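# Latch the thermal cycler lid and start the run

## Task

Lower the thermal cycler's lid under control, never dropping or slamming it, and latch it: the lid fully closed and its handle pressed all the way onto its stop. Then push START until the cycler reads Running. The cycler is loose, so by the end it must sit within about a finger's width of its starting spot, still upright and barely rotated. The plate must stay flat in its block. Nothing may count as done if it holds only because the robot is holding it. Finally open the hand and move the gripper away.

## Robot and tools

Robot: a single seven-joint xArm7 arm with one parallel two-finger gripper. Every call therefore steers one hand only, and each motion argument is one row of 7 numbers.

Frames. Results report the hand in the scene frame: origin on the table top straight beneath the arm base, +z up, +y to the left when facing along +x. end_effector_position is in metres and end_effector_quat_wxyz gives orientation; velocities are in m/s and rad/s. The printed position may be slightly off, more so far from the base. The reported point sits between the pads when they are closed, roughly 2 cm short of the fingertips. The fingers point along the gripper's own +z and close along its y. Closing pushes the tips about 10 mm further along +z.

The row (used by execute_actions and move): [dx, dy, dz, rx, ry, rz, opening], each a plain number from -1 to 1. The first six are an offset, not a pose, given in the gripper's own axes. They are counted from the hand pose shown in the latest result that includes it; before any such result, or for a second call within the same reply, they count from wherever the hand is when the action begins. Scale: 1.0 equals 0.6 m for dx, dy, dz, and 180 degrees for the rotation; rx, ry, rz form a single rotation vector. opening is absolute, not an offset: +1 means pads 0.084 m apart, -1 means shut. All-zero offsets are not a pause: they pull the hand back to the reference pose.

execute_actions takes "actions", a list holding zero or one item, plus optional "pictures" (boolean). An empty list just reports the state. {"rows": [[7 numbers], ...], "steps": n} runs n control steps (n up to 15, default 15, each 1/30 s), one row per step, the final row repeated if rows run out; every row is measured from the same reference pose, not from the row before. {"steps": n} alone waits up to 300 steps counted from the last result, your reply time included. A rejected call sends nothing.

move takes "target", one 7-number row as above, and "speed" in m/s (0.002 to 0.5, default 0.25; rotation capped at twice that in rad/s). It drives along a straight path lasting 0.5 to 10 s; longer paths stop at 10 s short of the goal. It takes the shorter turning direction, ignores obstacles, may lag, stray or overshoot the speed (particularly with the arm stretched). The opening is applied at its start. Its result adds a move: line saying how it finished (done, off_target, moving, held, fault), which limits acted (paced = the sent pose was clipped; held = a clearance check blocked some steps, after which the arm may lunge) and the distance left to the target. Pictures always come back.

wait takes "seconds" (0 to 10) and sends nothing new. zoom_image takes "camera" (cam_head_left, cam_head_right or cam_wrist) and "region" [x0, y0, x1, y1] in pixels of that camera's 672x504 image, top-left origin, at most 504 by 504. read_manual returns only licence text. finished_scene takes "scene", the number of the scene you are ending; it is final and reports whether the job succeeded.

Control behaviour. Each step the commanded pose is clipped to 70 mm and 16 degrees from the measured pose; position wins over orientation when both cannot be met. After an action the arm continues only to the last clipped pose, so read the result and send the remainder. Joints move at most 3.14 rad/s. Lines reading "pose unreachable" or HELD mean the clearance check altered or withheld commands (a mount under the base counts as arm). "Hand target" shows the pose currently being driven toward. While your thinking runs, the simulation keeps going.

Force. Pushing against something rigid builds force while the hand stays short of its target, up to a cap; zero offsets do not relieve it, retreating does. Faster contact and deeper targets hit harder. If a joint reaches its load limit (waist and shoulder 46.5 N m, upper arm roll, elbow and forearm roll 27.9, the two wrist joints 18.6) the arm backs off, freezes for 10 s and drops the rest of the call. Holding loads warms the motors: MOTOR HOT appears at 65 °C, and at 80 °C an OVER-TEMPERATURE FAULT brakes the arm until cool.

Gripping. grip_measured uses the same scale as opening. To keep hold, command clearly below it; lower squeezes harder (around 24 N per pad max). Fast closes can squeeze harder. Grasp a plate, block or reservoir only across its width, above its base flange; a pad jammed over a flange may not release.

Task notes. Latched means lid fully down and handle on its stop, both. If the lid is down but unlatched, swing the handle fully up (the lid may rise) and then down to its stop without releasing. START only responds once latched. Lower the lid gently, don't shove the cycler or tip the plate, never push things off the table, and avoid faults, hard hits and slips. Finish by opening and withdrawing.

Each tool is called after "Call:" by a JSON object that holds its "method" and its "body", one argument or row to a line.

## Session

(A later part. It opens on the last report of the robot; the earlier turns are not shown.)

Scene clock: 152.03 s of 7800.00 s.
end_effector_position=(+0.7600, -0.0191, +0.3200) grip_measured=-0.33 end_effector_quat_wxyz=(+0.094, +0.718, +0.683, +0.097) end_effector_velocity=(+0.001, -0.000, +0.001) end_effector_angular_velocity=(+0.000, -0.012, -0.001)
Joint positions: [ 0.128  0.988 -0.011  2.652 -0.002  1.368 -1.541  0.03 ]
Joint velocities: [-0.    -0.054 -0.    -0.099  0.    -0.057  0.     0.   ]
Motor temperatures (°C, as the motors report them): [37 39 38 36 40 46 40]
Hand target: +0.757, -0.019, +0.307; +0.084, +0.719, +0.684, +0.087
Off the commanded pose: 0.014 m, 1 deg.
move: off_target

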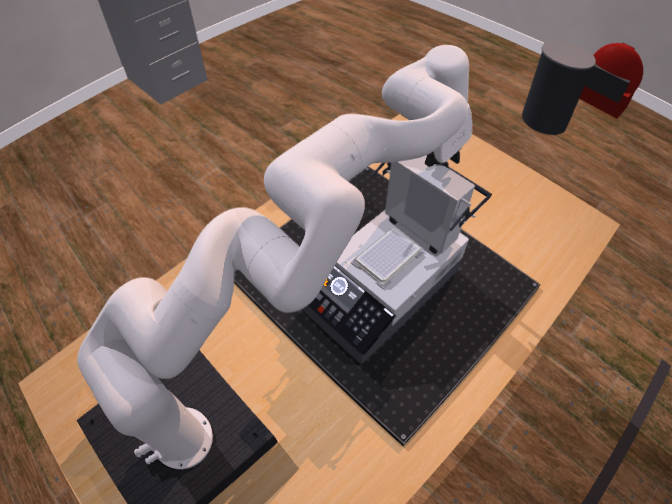

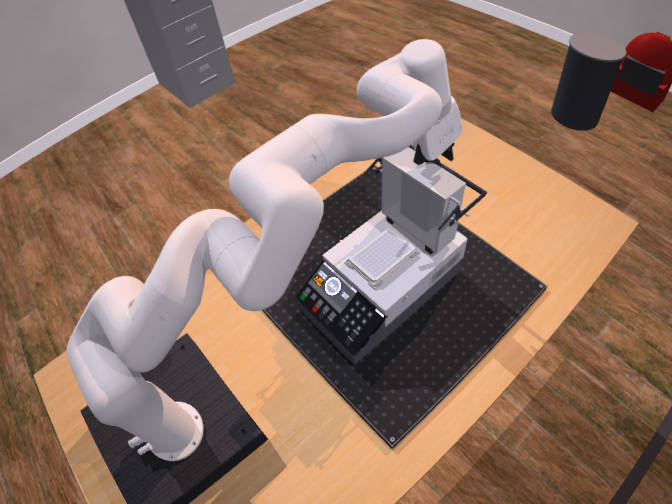

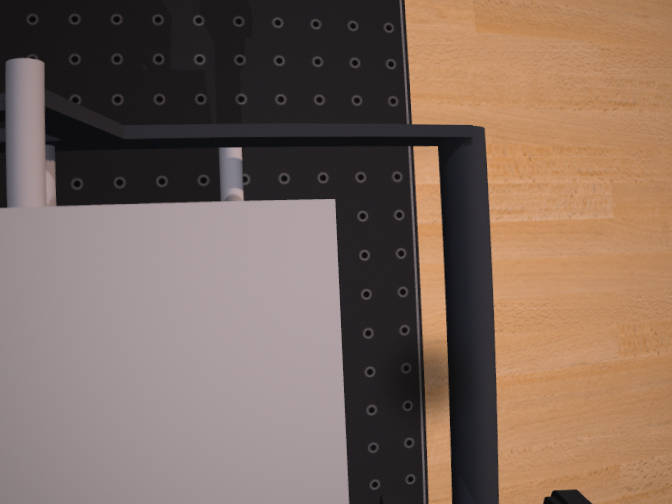

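Call:
{"method": "move", "body": {
  "target": [0,-0.04,-0.018,0.04,0,0,-0.3],
  "speed": 0.03
}}

Call:
{"method": "move", "body": {
  "target": [0,-0.012,0.012,0.01,0,0,-0.2],
  "speed": 0.02
}}

Scene clock: 156.13 s of 7800.00 s.
end_effector_position=(+0.7335, -0.0182, +0.3247) grip_measured=-0.32 end_effector_quat_wxyz=(+0.060, +0.722, +0.686, +0.066) end_effector_velocity=(-0.002, +0.001, +0.000) end_effector_angular_velocity=(+0.000, +0.005, +0.001)
Joint positions: [ 0.127  0.993 -0.01   2.71   0.001  1.514 -1.541  0.03 ]
Joint velocities: [ 0.001 -0.002 -0.001 -0.     0.     0.007 -0.    -0.   ]
Motor temperatures (°C, as the motors report them): [37 39 38 35 40 46 40]
Hand target: +0.733, -0.018, +0.324; +0.059, +0.722, +0.687, +0.065
Off the commanded pose: 0.001 m, 2 deg.
elbow stopped short: the move would have taken joint 4 (elbow) straighter than the controller allows; a more bent joint 4 avoids this.
move: done

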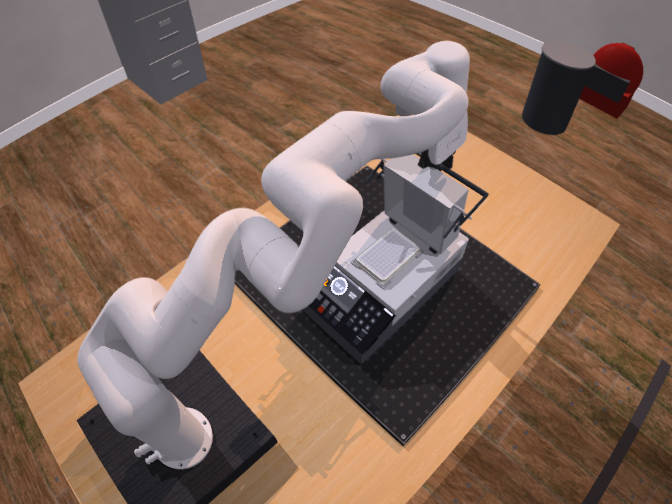

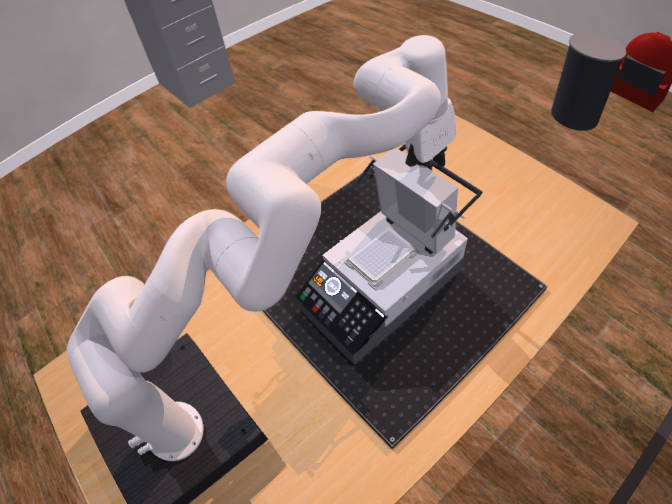

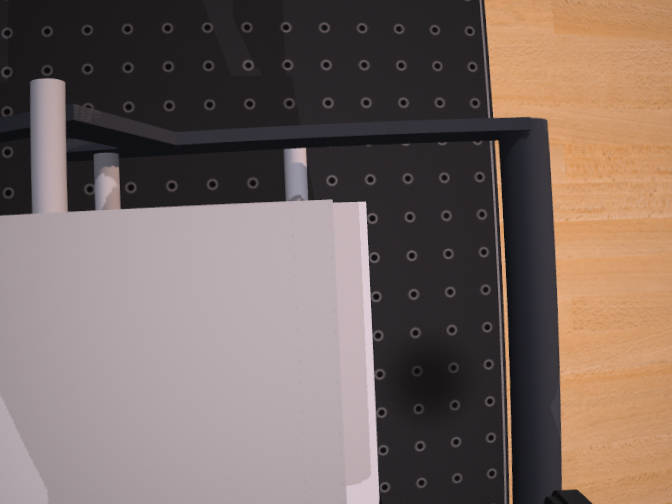

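Scene clock: 157.13 s of 7800.00 s.
end_effector_position=(+0.7289, -0.0180, +0.3248) grip_measured=-0.22 end_effector_quat_wxyz=(+0.054, +0.722, +0.687, +0.060) end_effector_velocity=(-0.001, -0.000, -0.001) end_effector_angular_velocity=(-0.000, +0.006, -0.000)
Joint positions: [ 0.127  0.989 -0.009  2.71   0.002  1.534 -1.541  0.035]
Joint velocities: [-0.001  0.002 -0.     0.003 -0.     0.006 -0.     0.   ]
Motor temperatures (°C, as the motors report them): [37 39 38 35 40 46 40]
Hand target: +0.728, -0.018, +0.316; +0.049, +0.723, +0.687, +0.055
Off the commanded pose: 0.009 m, 1 deg.
elbow stopped short: the move would have taken joint 4 (elbow) straighter than the controller allows; a more bent joint 4 avoids this.
move: off_target

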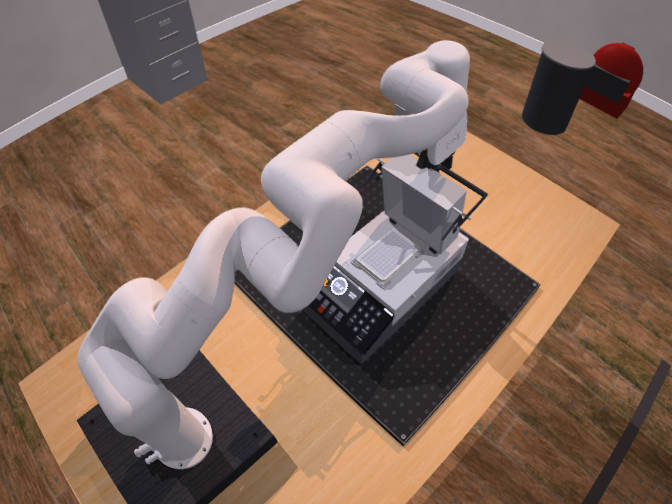

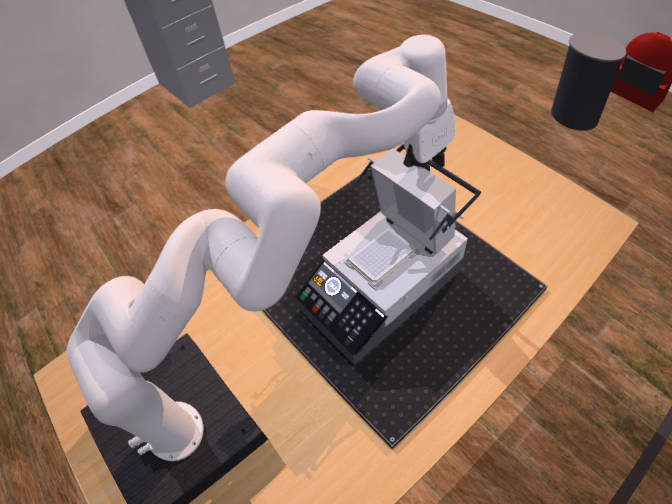

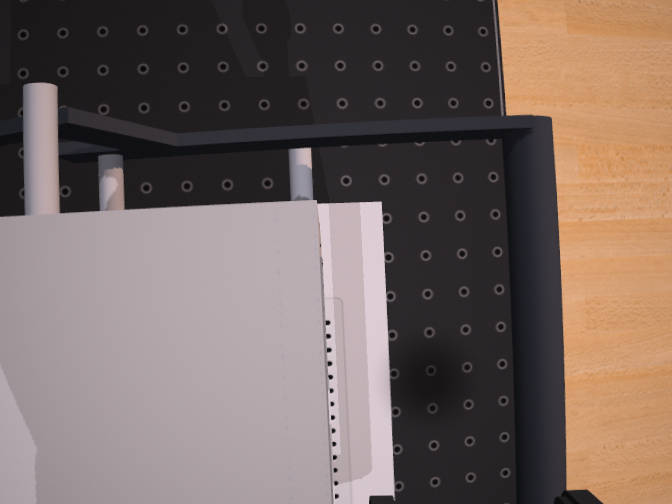

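Call:
{"method": "move", "body": {
  "target": [0,0.006,-0.004,0,0,0,-0.05],
  "speed": 0.02
}}

Call:
{"method": "move", "body": {
  "target": [0,0,0.022,0,0,0,-0.05],
  "speed": 0.02
}}

Scene clock: 159.57 s of 7800.00 s.
end_effector_position=(+0.7312, -0.0176, +0.3263) grip_measured=-0.07 end_effector_quat_wxyz=(+0.057, +0.722, +0.687, +0.064) end_effector_velocity=(+0.001, -0.000, +0.000) end_effector_angular_velocity=(-0.000, -0.005, -0.000)
Joint positions: [ 0.127  0.987 -0.009  2.708  0.002  1.523 -1.541  0.041]
Joint velocities: [-0.     0.001 -0.     0.001  0.    -0.005 -0.     0.   ]
Motor temperatures (°C, as the motors report them): [37 39 38 35 40 46 40]
Hand target: +0.732, -0.018, +0.328; +0.059, +0.722, +0.687, +0.065
Off the commanded pose: 0.002 m, 1 deg.
elbow stopped short: the move would have taken joint 4 (elbow) straighter than the controller allows; a more bent joint 4 avoids this.
move: done

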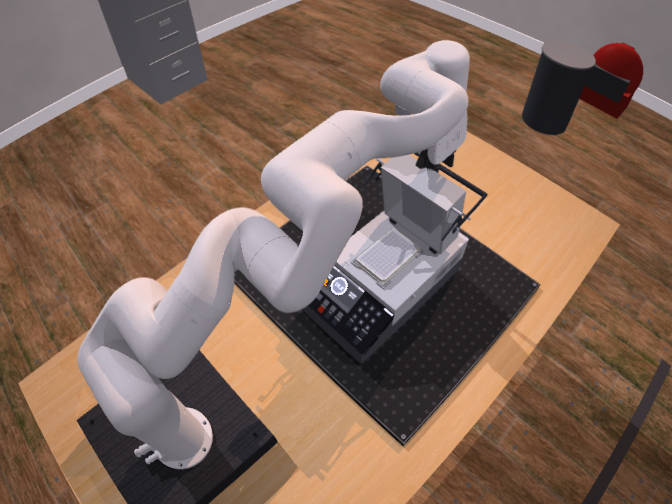

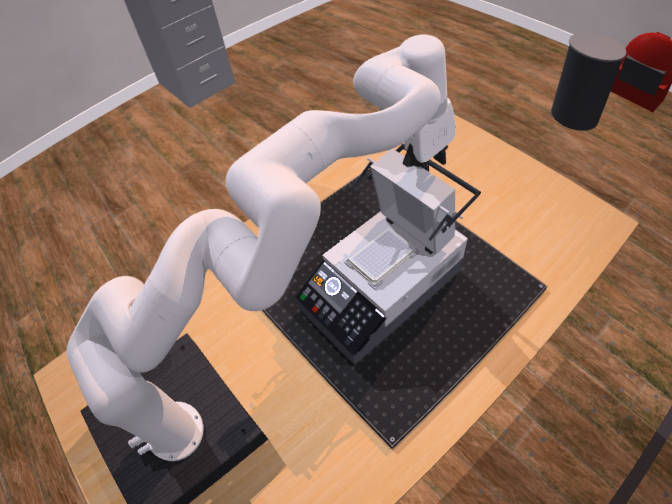

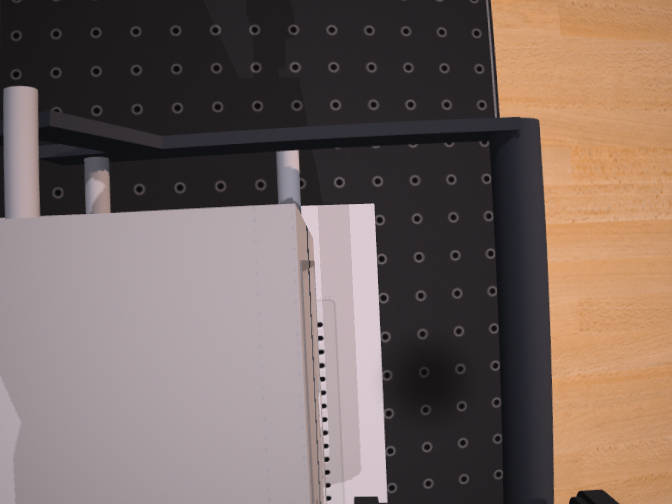

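Scene clock: 160.47 s of 7800.00 s.
end_effector_position=(+0.7352, -0.0176, +0.3251) grip_measured=-0.07 end_effector_quat_wxyz=(+0.063, +0.721, +0.686, +0.070) end_effector_velocity=(+0.000, +0.000, +0.001) end_effector_angular_velocity=(-0.000, -0.012, +0.000)
Joint positions: [ 0.128  0.942 -0.009  2.615  0.002  1.458 -1.541  0.041]
Joint velocities: [ 0.001 -0.079  0.    -0.145 -0.001 -0.079  0.    -0.   ]
Motor temperatures (°C, as the motors report them): [37 39 38 35 40 46 40]
Hand target: +0.733, -0.018, +0.313; +0.057, +0.722, +0.687, +0.063
Off the commanded pose: 0.012 m, 1 deg.
move: off_target

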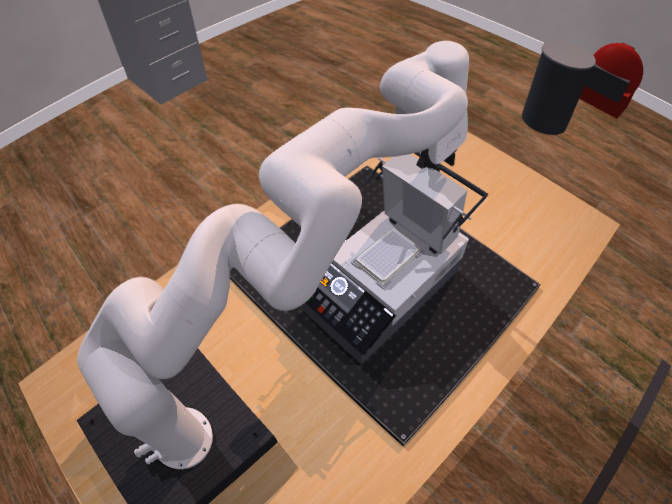

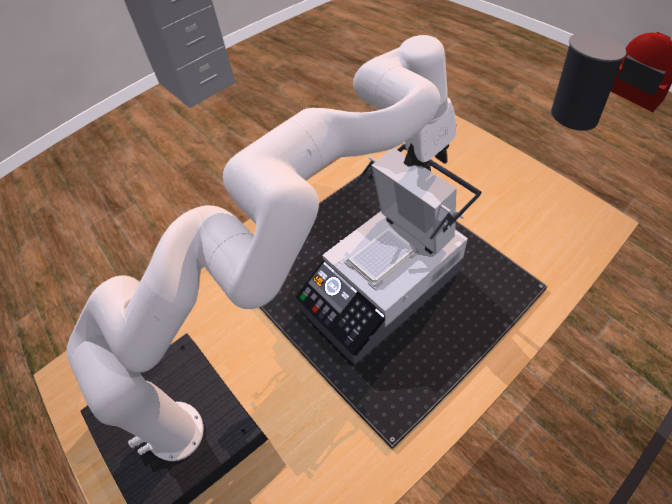

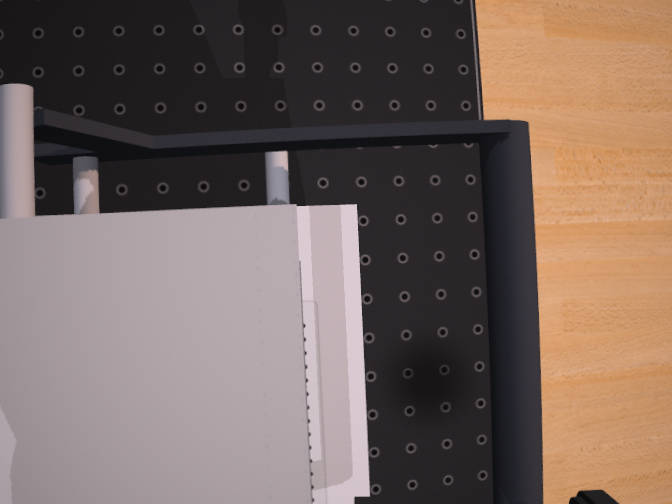

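Call:
{"method": "move", "body": {
  "target": [0,0.005,-0.002,0,0,0,-1],
  "speed": 0.02
}}

Scene clock: 162.40 s of 7800.00 s.
end_effector_position=(+0.7374, -0.0177, +0.3262) grip_measured=-1.00 end_effector_quat_wxyz=(+0.065, +0.721, +0.686, +0.072) end_effector_velocity=(+0.000, -0.000, +0.002) end_effector_angular_velocity=(-0.001, -0.004, -0.000)
Joint positions: [ 0.127  0.992 -0.009  2.708  0.002  1.496 -1.542  0.   ]
Joint velocities: [-0.     0.003 -0.     0.01  -0.001  0.003  0.     0.   ]
Motor temperatures (°C, as the motors report them): [37 39 38 35 40 46 40]
Hand target: +0.737, -0.018, +0.327; +0.065, +0.721, +0.686, +0.072
Off the commanded pose: 0.001 m, 0 deg.
elbow stopped short: the move would have taken joint 4 (elbow) straighter than the controller allows; a more bent joint 4 avoids this.
move: done

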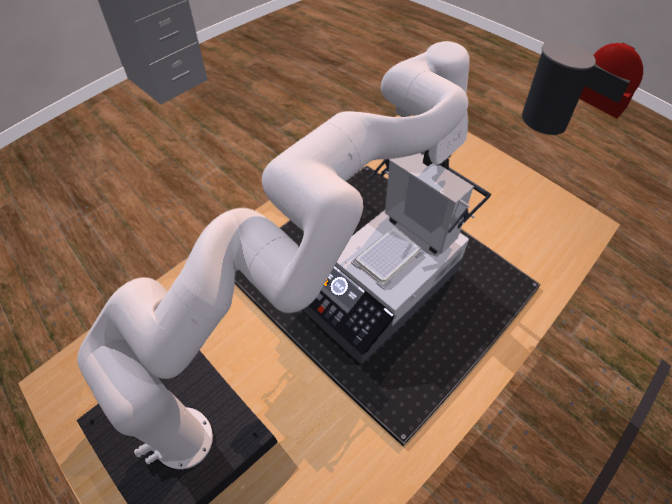

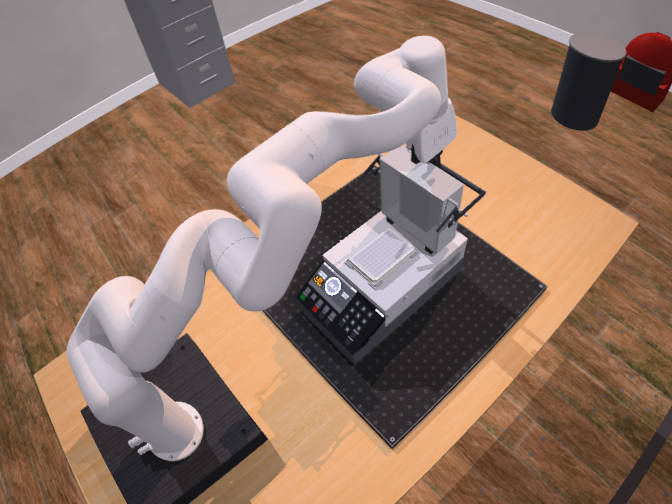

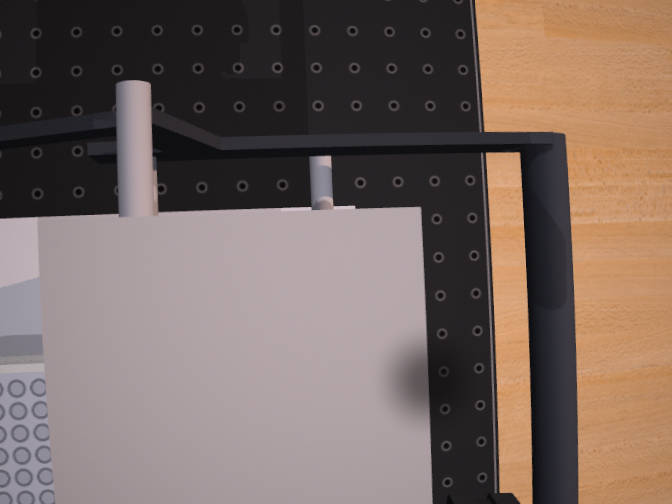

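Call:
{"method": "execute_actions", "body": {
  "actions": []
}}

Scene clock: 167.50 s of 7800.00 s.
end_effector_position=(+0.7375, -0.0178, +0.3266) grip_measured=-1.00 end_effector_quat_wxyz=(+0.065, +0.721, +0.686, +0.072) end_effector_velocity=(+0.000, -0.000, +0.000) end_effector_angular_velocity=(-0.001, -0.001, -0.000)
Joint positions: [ 0.127  0.992 -0.009  2.709  0.002  1.496 -1.542  0.   ]
Joint velocities: [-0.     0.    -0.     0.    -0.001 -0.    -0.     0.   ]
Motor temperatures (°C, as the motors report them): [37 39 38 36 40 46 40]
Hand target: +0.737, -0.018, +0.327; +0.065, +0.721, +0.686, +0.072
Off the commanded pose: 0.000 m, 0 deg.
Steps of this call (steps 1 to 90: nothing new was sent; then 2.10 s passed at rest). Readings (end_effector_position):
1: (+0.7374, -0.0177, +0.3263)
2: (+0.7374, -0.0177, +0.3263)
4: (+0.7375, -0.0178, +0.3265)
8: (+0.7375, -0.0178, +0.3266)
90: the state above

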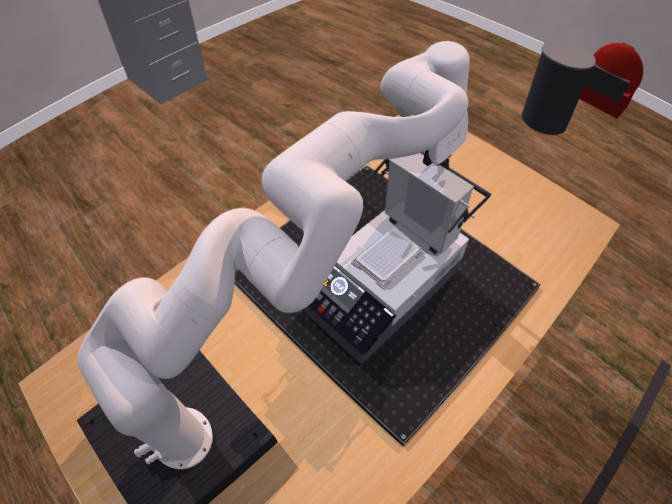

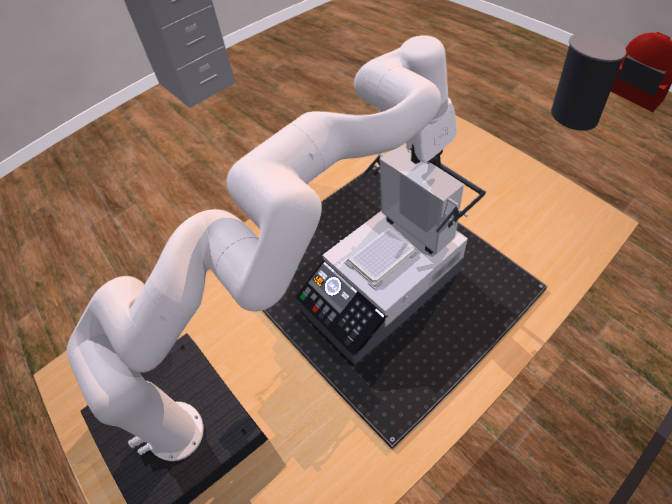

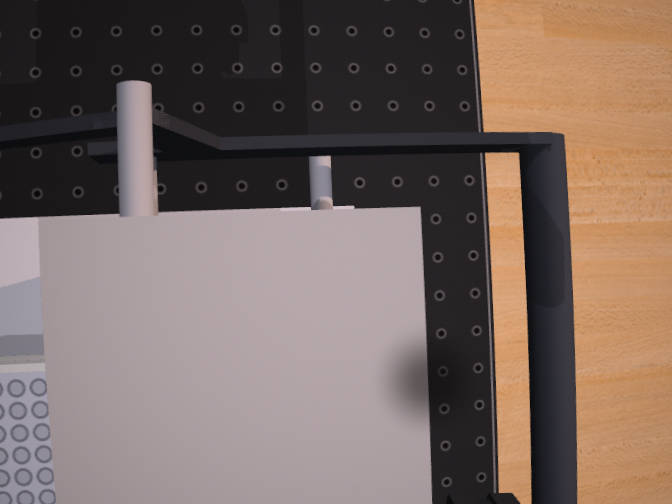

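Call:
{"method": "move", "body": {
  "target": [0,0,-0.11,0,0,0,0.2]
}}

Call:
{"method": "move", "body": {
  "target": [0.09,-0.07,0,0.06,0,0,0.2]
}}

Scene clock: 178.70 s of 7800.00 s.
end_effector_position=(+0.7241, -0.0178, +0.3893) grip_measured=+0.19 end_effector_quat_wxyz=(+0.082, +0.719, +0.684, +0.089) end_effector_velocity=(-0.000, +0.000, +0.003) end_effector_angular_velocity=(+0.001, -0.004, +0.000)
Joint positions: [ 0.128  0.896 -0.009  2.708  0.002  1.543 -1.541  0.052]
Joint velocities: [ 0.    -0.004 -0.     0.     0.001  0.001  0.    -0.   ]
Motor temperatures (°C, as the motors report them): [37 40 38 36 40 45 40]
Hand target: +0.724, -0.018, +0.391; +0.083, +0.719, +0.684, +0.090
Off the commanded pose: 0.002 m, 3 deg.
elbow stopped short: the move would have taken joint 4 (elbow) straighter than the controller allows; a more bent joint 4 avoids this.
After step 90, 7.43 s passed at rest.
move: off_target

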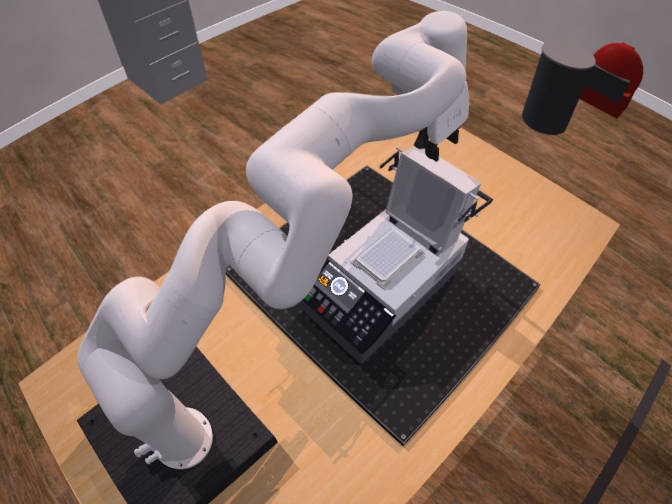

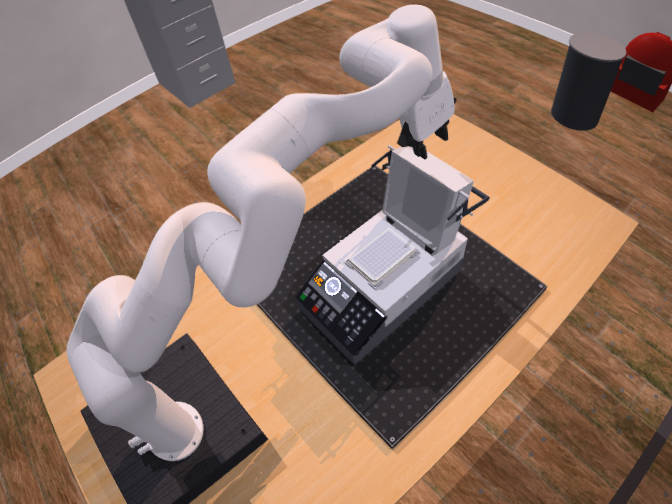

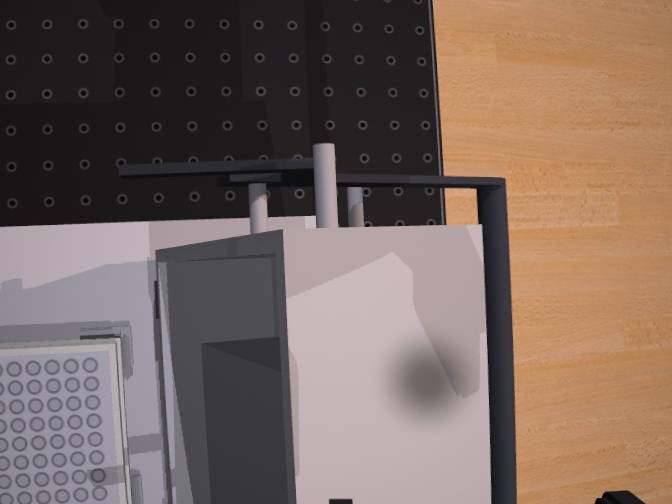

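Scene clock: 179.53 s of 7800.00 s.
end_effector_position=(+0.6855, +0.0377, +0.3796) grip_measured=+0.19 end_effector_quat_wxyz=(+0.028, +0.723, +0.689, +0.041) end_effector_velocity=(-0.002, +0.005, -0.000) end_effector_angular_velocity=(+0.003, +0.005, +0.003)
Joint positions: [ 0.208  0.886 -0.005  2.709 -0.002  1.7   -1.46   0.052]
Joint velocities: [ 0.006 -0.     0.002  0.     0.002  0.005  0.004  0.   ]
Motor temperatures (°C, as the motors report them): [37 40 38 36 40 45 40]
Hand target: +0.685, +0.038, +0.380; +0.027, +0.723, +0.689, +0.041
Off the commanded pose: 0.001 m, 2 deg.
elbow stopped short: the move would have taken joint 4 (elbow) straighter than the controller allows; a more bent joint 4 avoids this.
move: done

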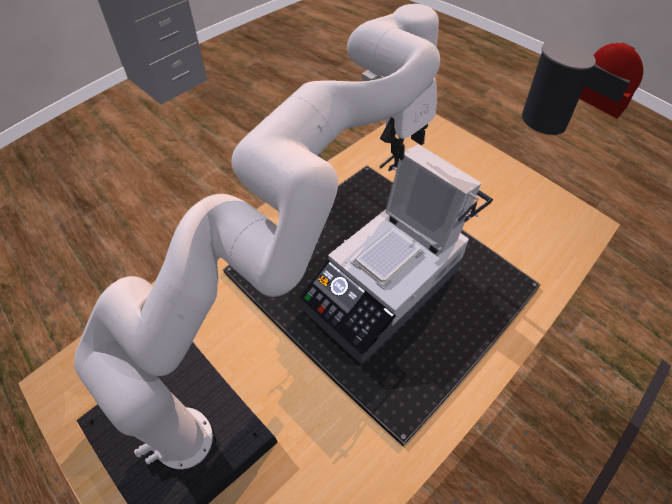

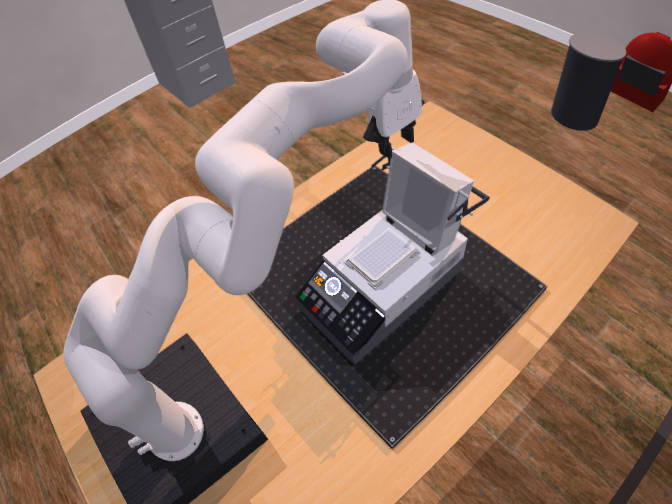

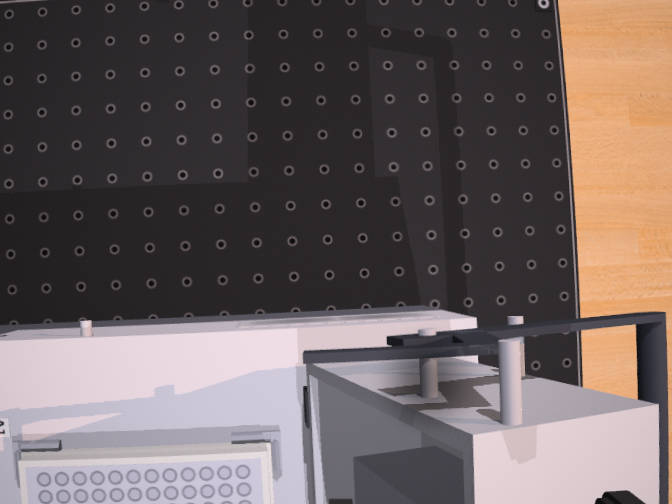

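Call:
{"method": "move", "body": {
  "target": [0.062,0.03,0.08,0,0,0,0]
}}

Scene clock: 181.17 s of 7800.00 s.
end_effector_position=(+0.7098, +0.0732, +0.3384) grip_measured=-0.01 end_effector_quat_wxyz=(+0.037, +0.723, +0.688, +0.052) end_effector_velocity=(+0.001, +0.001, -0.002) end_effector_angular_velocity=(-0.001, +0.001, +0.001)
Joint positions: [ 0.258  0.964 -0.006  2.713 -0.009  1.598 -1.409  0.044]
Joint velocities: [ 0.002  0.002 -0.001 -0.003  0.    -0.004  0.001  0.   ]
Motor temperatures (°C, as the motors report them): [37 40 38 36 40 45 40]
Hand target: +0.709, +0.074, +0.334; +0.034, +0.723, +0.688, +0.049
Off the commanded pose: 0.004 m, 2 deg.
elbow stopped short: the move would have taken joint 4 (elbow) straighter than the controller allows; a more bent joint 4 avoids this.
move: off_target

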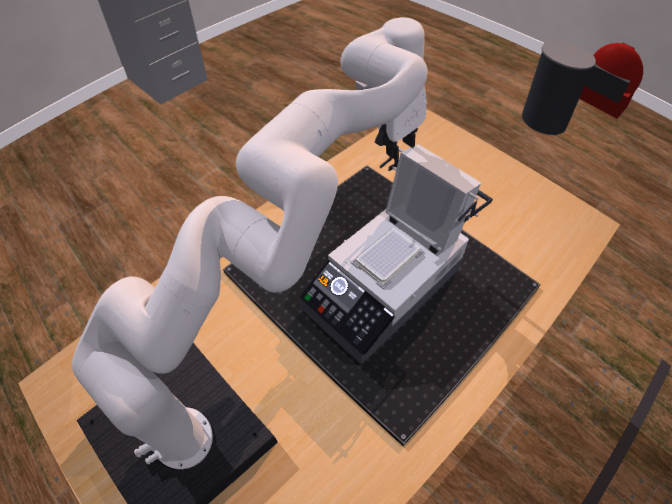

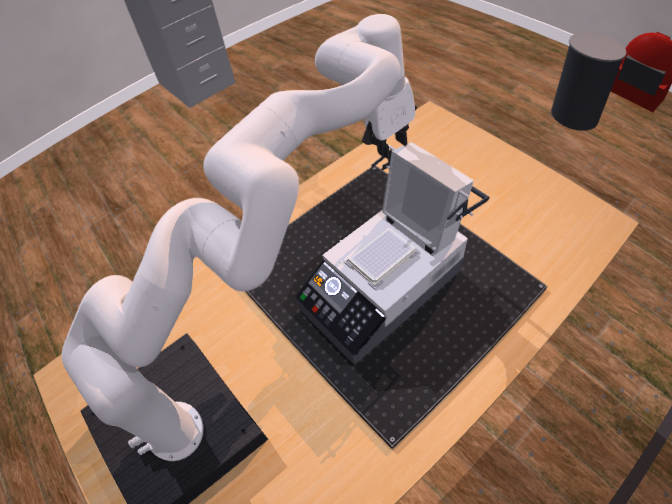

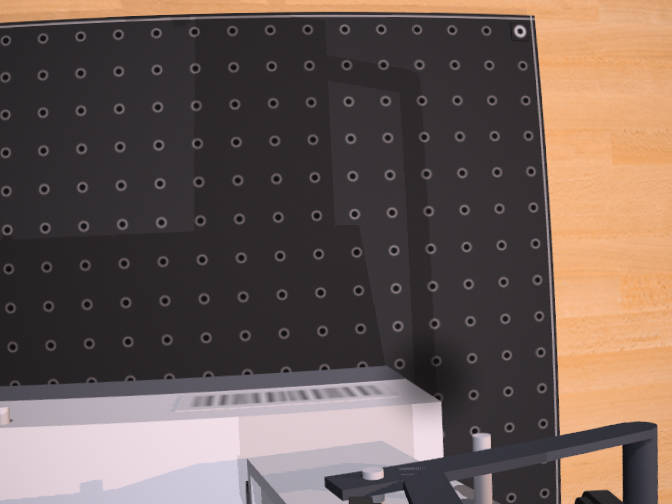

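Call:
{"method": "move", "body": {
  "target": [-0.045,-0.012,0,0,0,0,0]
}}

Call:
{"method": "move", "body": {
  "target": [0,0,0.05,0,0,0,0],
  "speed": 0.05
}}

Scene clock: 183.30 s of 7800.00 s.
end_effector_position=(+0.7024, +0.0474, +0.3399) grip_measured=-0.01 end_effector_quat_wxyz=(+0.038, +0.723, +0.688, +0.054) end_effector_velocity=(-0.000, +0.000, -0.001) end_effector_angular_velocity=(+0.002, -0.017, -0.000)
Joint positions: [ 0.22   0.783 -0.004  2.394 -0.005  1.455 -1.446  0.044]
Joint velocities: [-0.    -0.048  0.001 -0.09   0.    -0.06   0.    -0.   ]
Motor temperatures (°C, as the motors report them): [37 40 38 36 40 45 40]
Hand target: +0.701, +0.047, +0.337; +0.037, +0.723, +0.688, +0.052
Off the commanded pose: 0.003 m, 0 deg.
move: done

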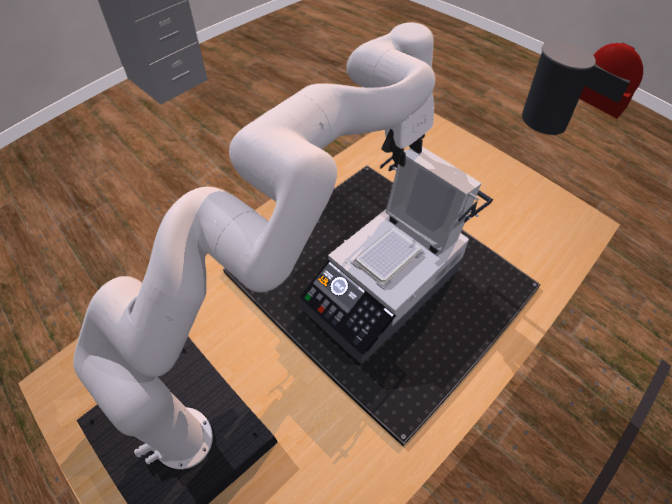

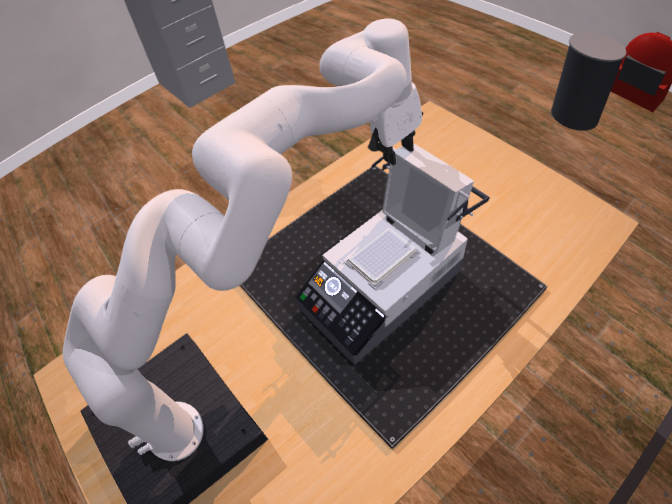

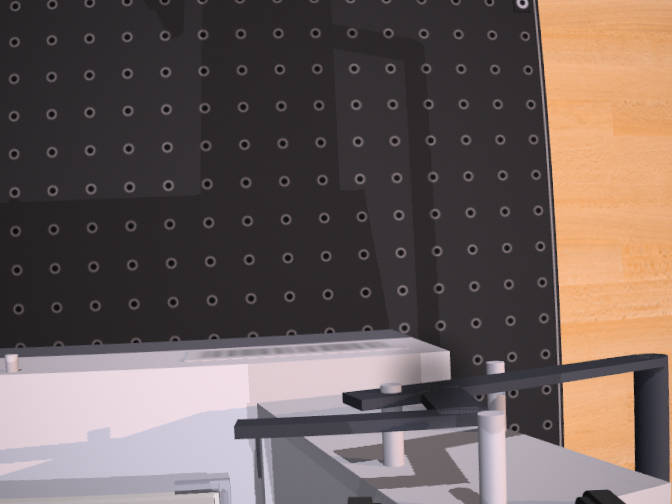

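Scene clock: 184.13 s of 7800.00 s.
end_effector_position=(+0.7099, +0.0461, +0.3353) grip_measured=-0.01 end_effector_quat_wxyz=(+0.052, +0.723, +0.686, +0.069) end_effector_velocity=(+0.001, +0.001, +0.000) end_effector_angular_velocity=(+0.002, -0.010, +0.001)
Joint positions: [ 0.219  0.744 -0.005  2.301 -0.006  1.359 -1.446  0.044]
Joint velocities: [ 0.001 -0.009  0.001 -0.018  0.    -0.019 -0.    -0.   ]
Motor temperatures (°C, as the motors report them): [37 40 38 36 40 45 40]
Hand target: +0.706, +0.048, +0.311; +0.038, +0.723, +0.688, +0.054
Off the commanded pose: 0.025 m, 2 deg.
move: off_target

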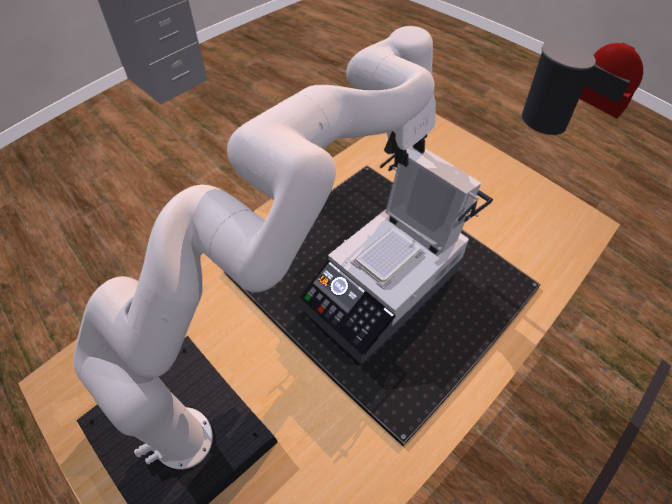

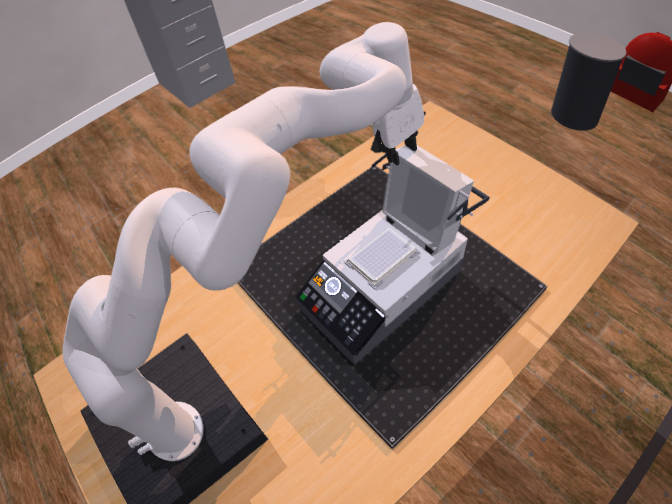

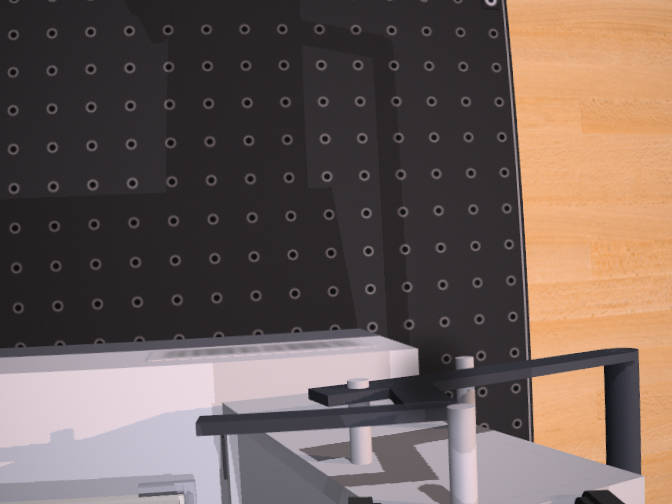

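Call:
{"method": "move", "body": {
  "target": [0.037,-0.004,-0.012,0,0,0,0]
}}

Call:
{"method": "move", "body": {
  "target": [0,0,0.06,0,0,0,0],
  "speed": 0.05
}}

Scene clock: 185.97 s of 7800.00 s.
end_effector_position=(+0.7067, +0.0691, +0.3399) grip_measured=-0.01 end_effector_quat_wxyz=(+0.050, +0.722, +0.686, +0.068) end_effector_velocity=(-0.000, +0.004, +0.002) end_effector_angular_velocity=(+0.001, -0.000, +0.002)
Joint positions: [ 0.253  0.754 -0.003  2.331 -0.012  1.386 -1.411  0.044]
Joint velocities: [ 0.005  0.003  0.001  0.01  -0.001  0.007  0.003 -0.   ]
Motor temperatures (°C, as the motors report them): [37 39 38 36 40 45 40]
Hand target: +0.707, +0.068, +0.343; +0.052, +0.723, +0.686, +0.069
Off the commanded pose: 0.003 m, 0 deg.
move: done

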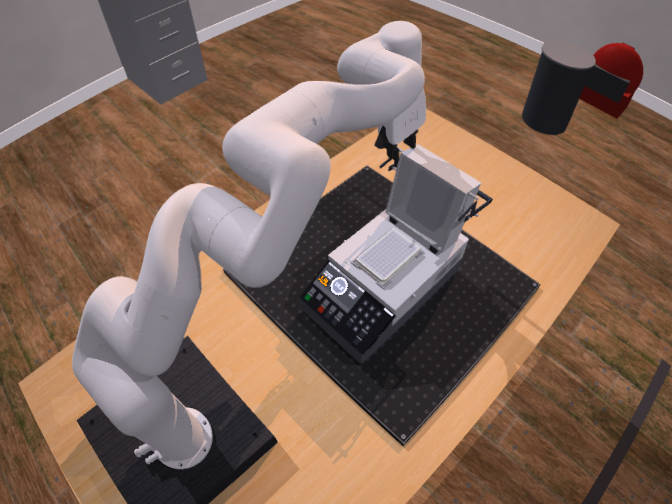

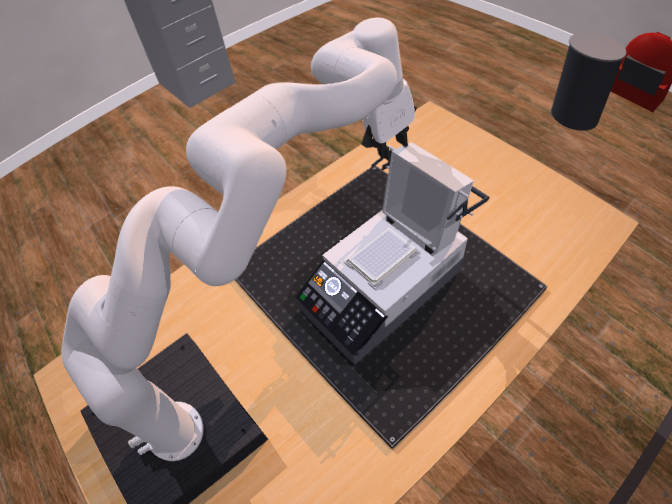

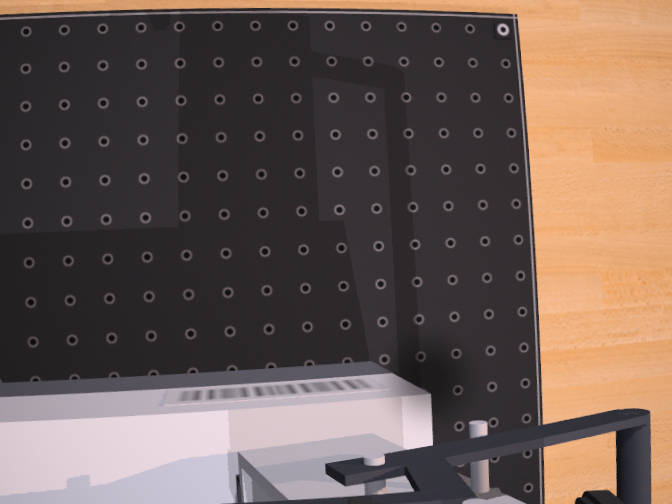

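Scene clock: 186.93 s of 7800.00 s.
end_effector_position=(+0.7151, +0.0707, +0.3334) grip_measured=+0.00 end_effector_quat_wxyz=(+0.063, +0.721, +0.685, +0.086) end_effector_velocity=(+0.001, +0.007, -0.002) end_effector_angular_velocity=(+0.009, -0.007, +0.008)
Joint positions: [ 0.252  0.724 -0.002  2.247 -0.012  1.287 -1.41   0.044]
Joint velocities: [ 0.004 -0.004  0.007 -0.015  0.003 -0.019  0.001  0.001]
Motor temperatures (°C, as the motors report them): [37 39 38 36 40 45 40]
Hand target: +0.712, +0.070, +0.305; +0.050, +0.723, +0.686, +0.068
Off the commanded pose: 0.029 m, 3 deg.
move: off_target

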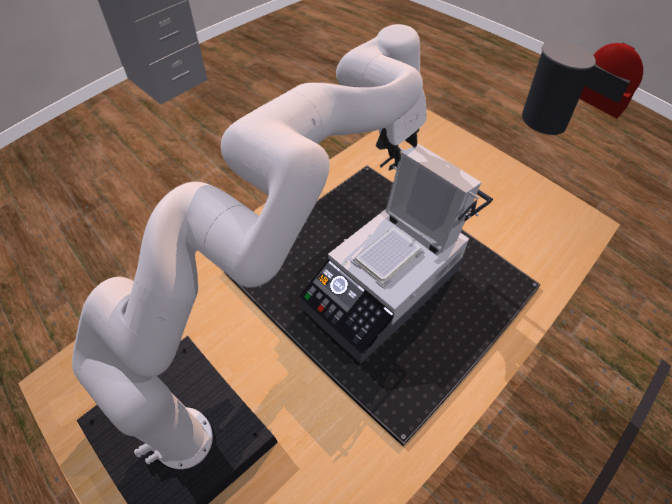

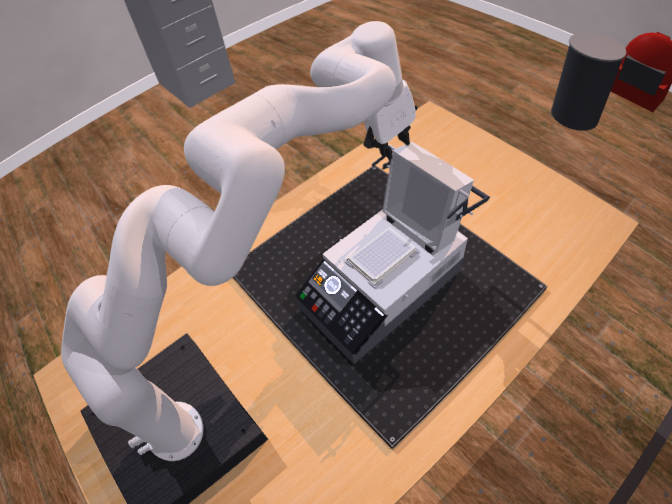

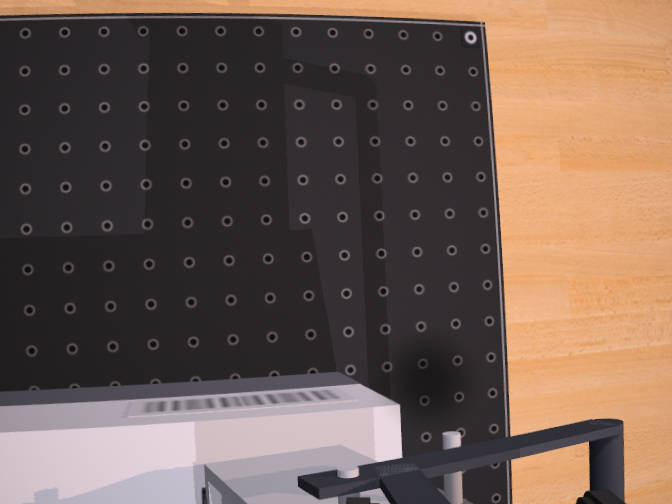

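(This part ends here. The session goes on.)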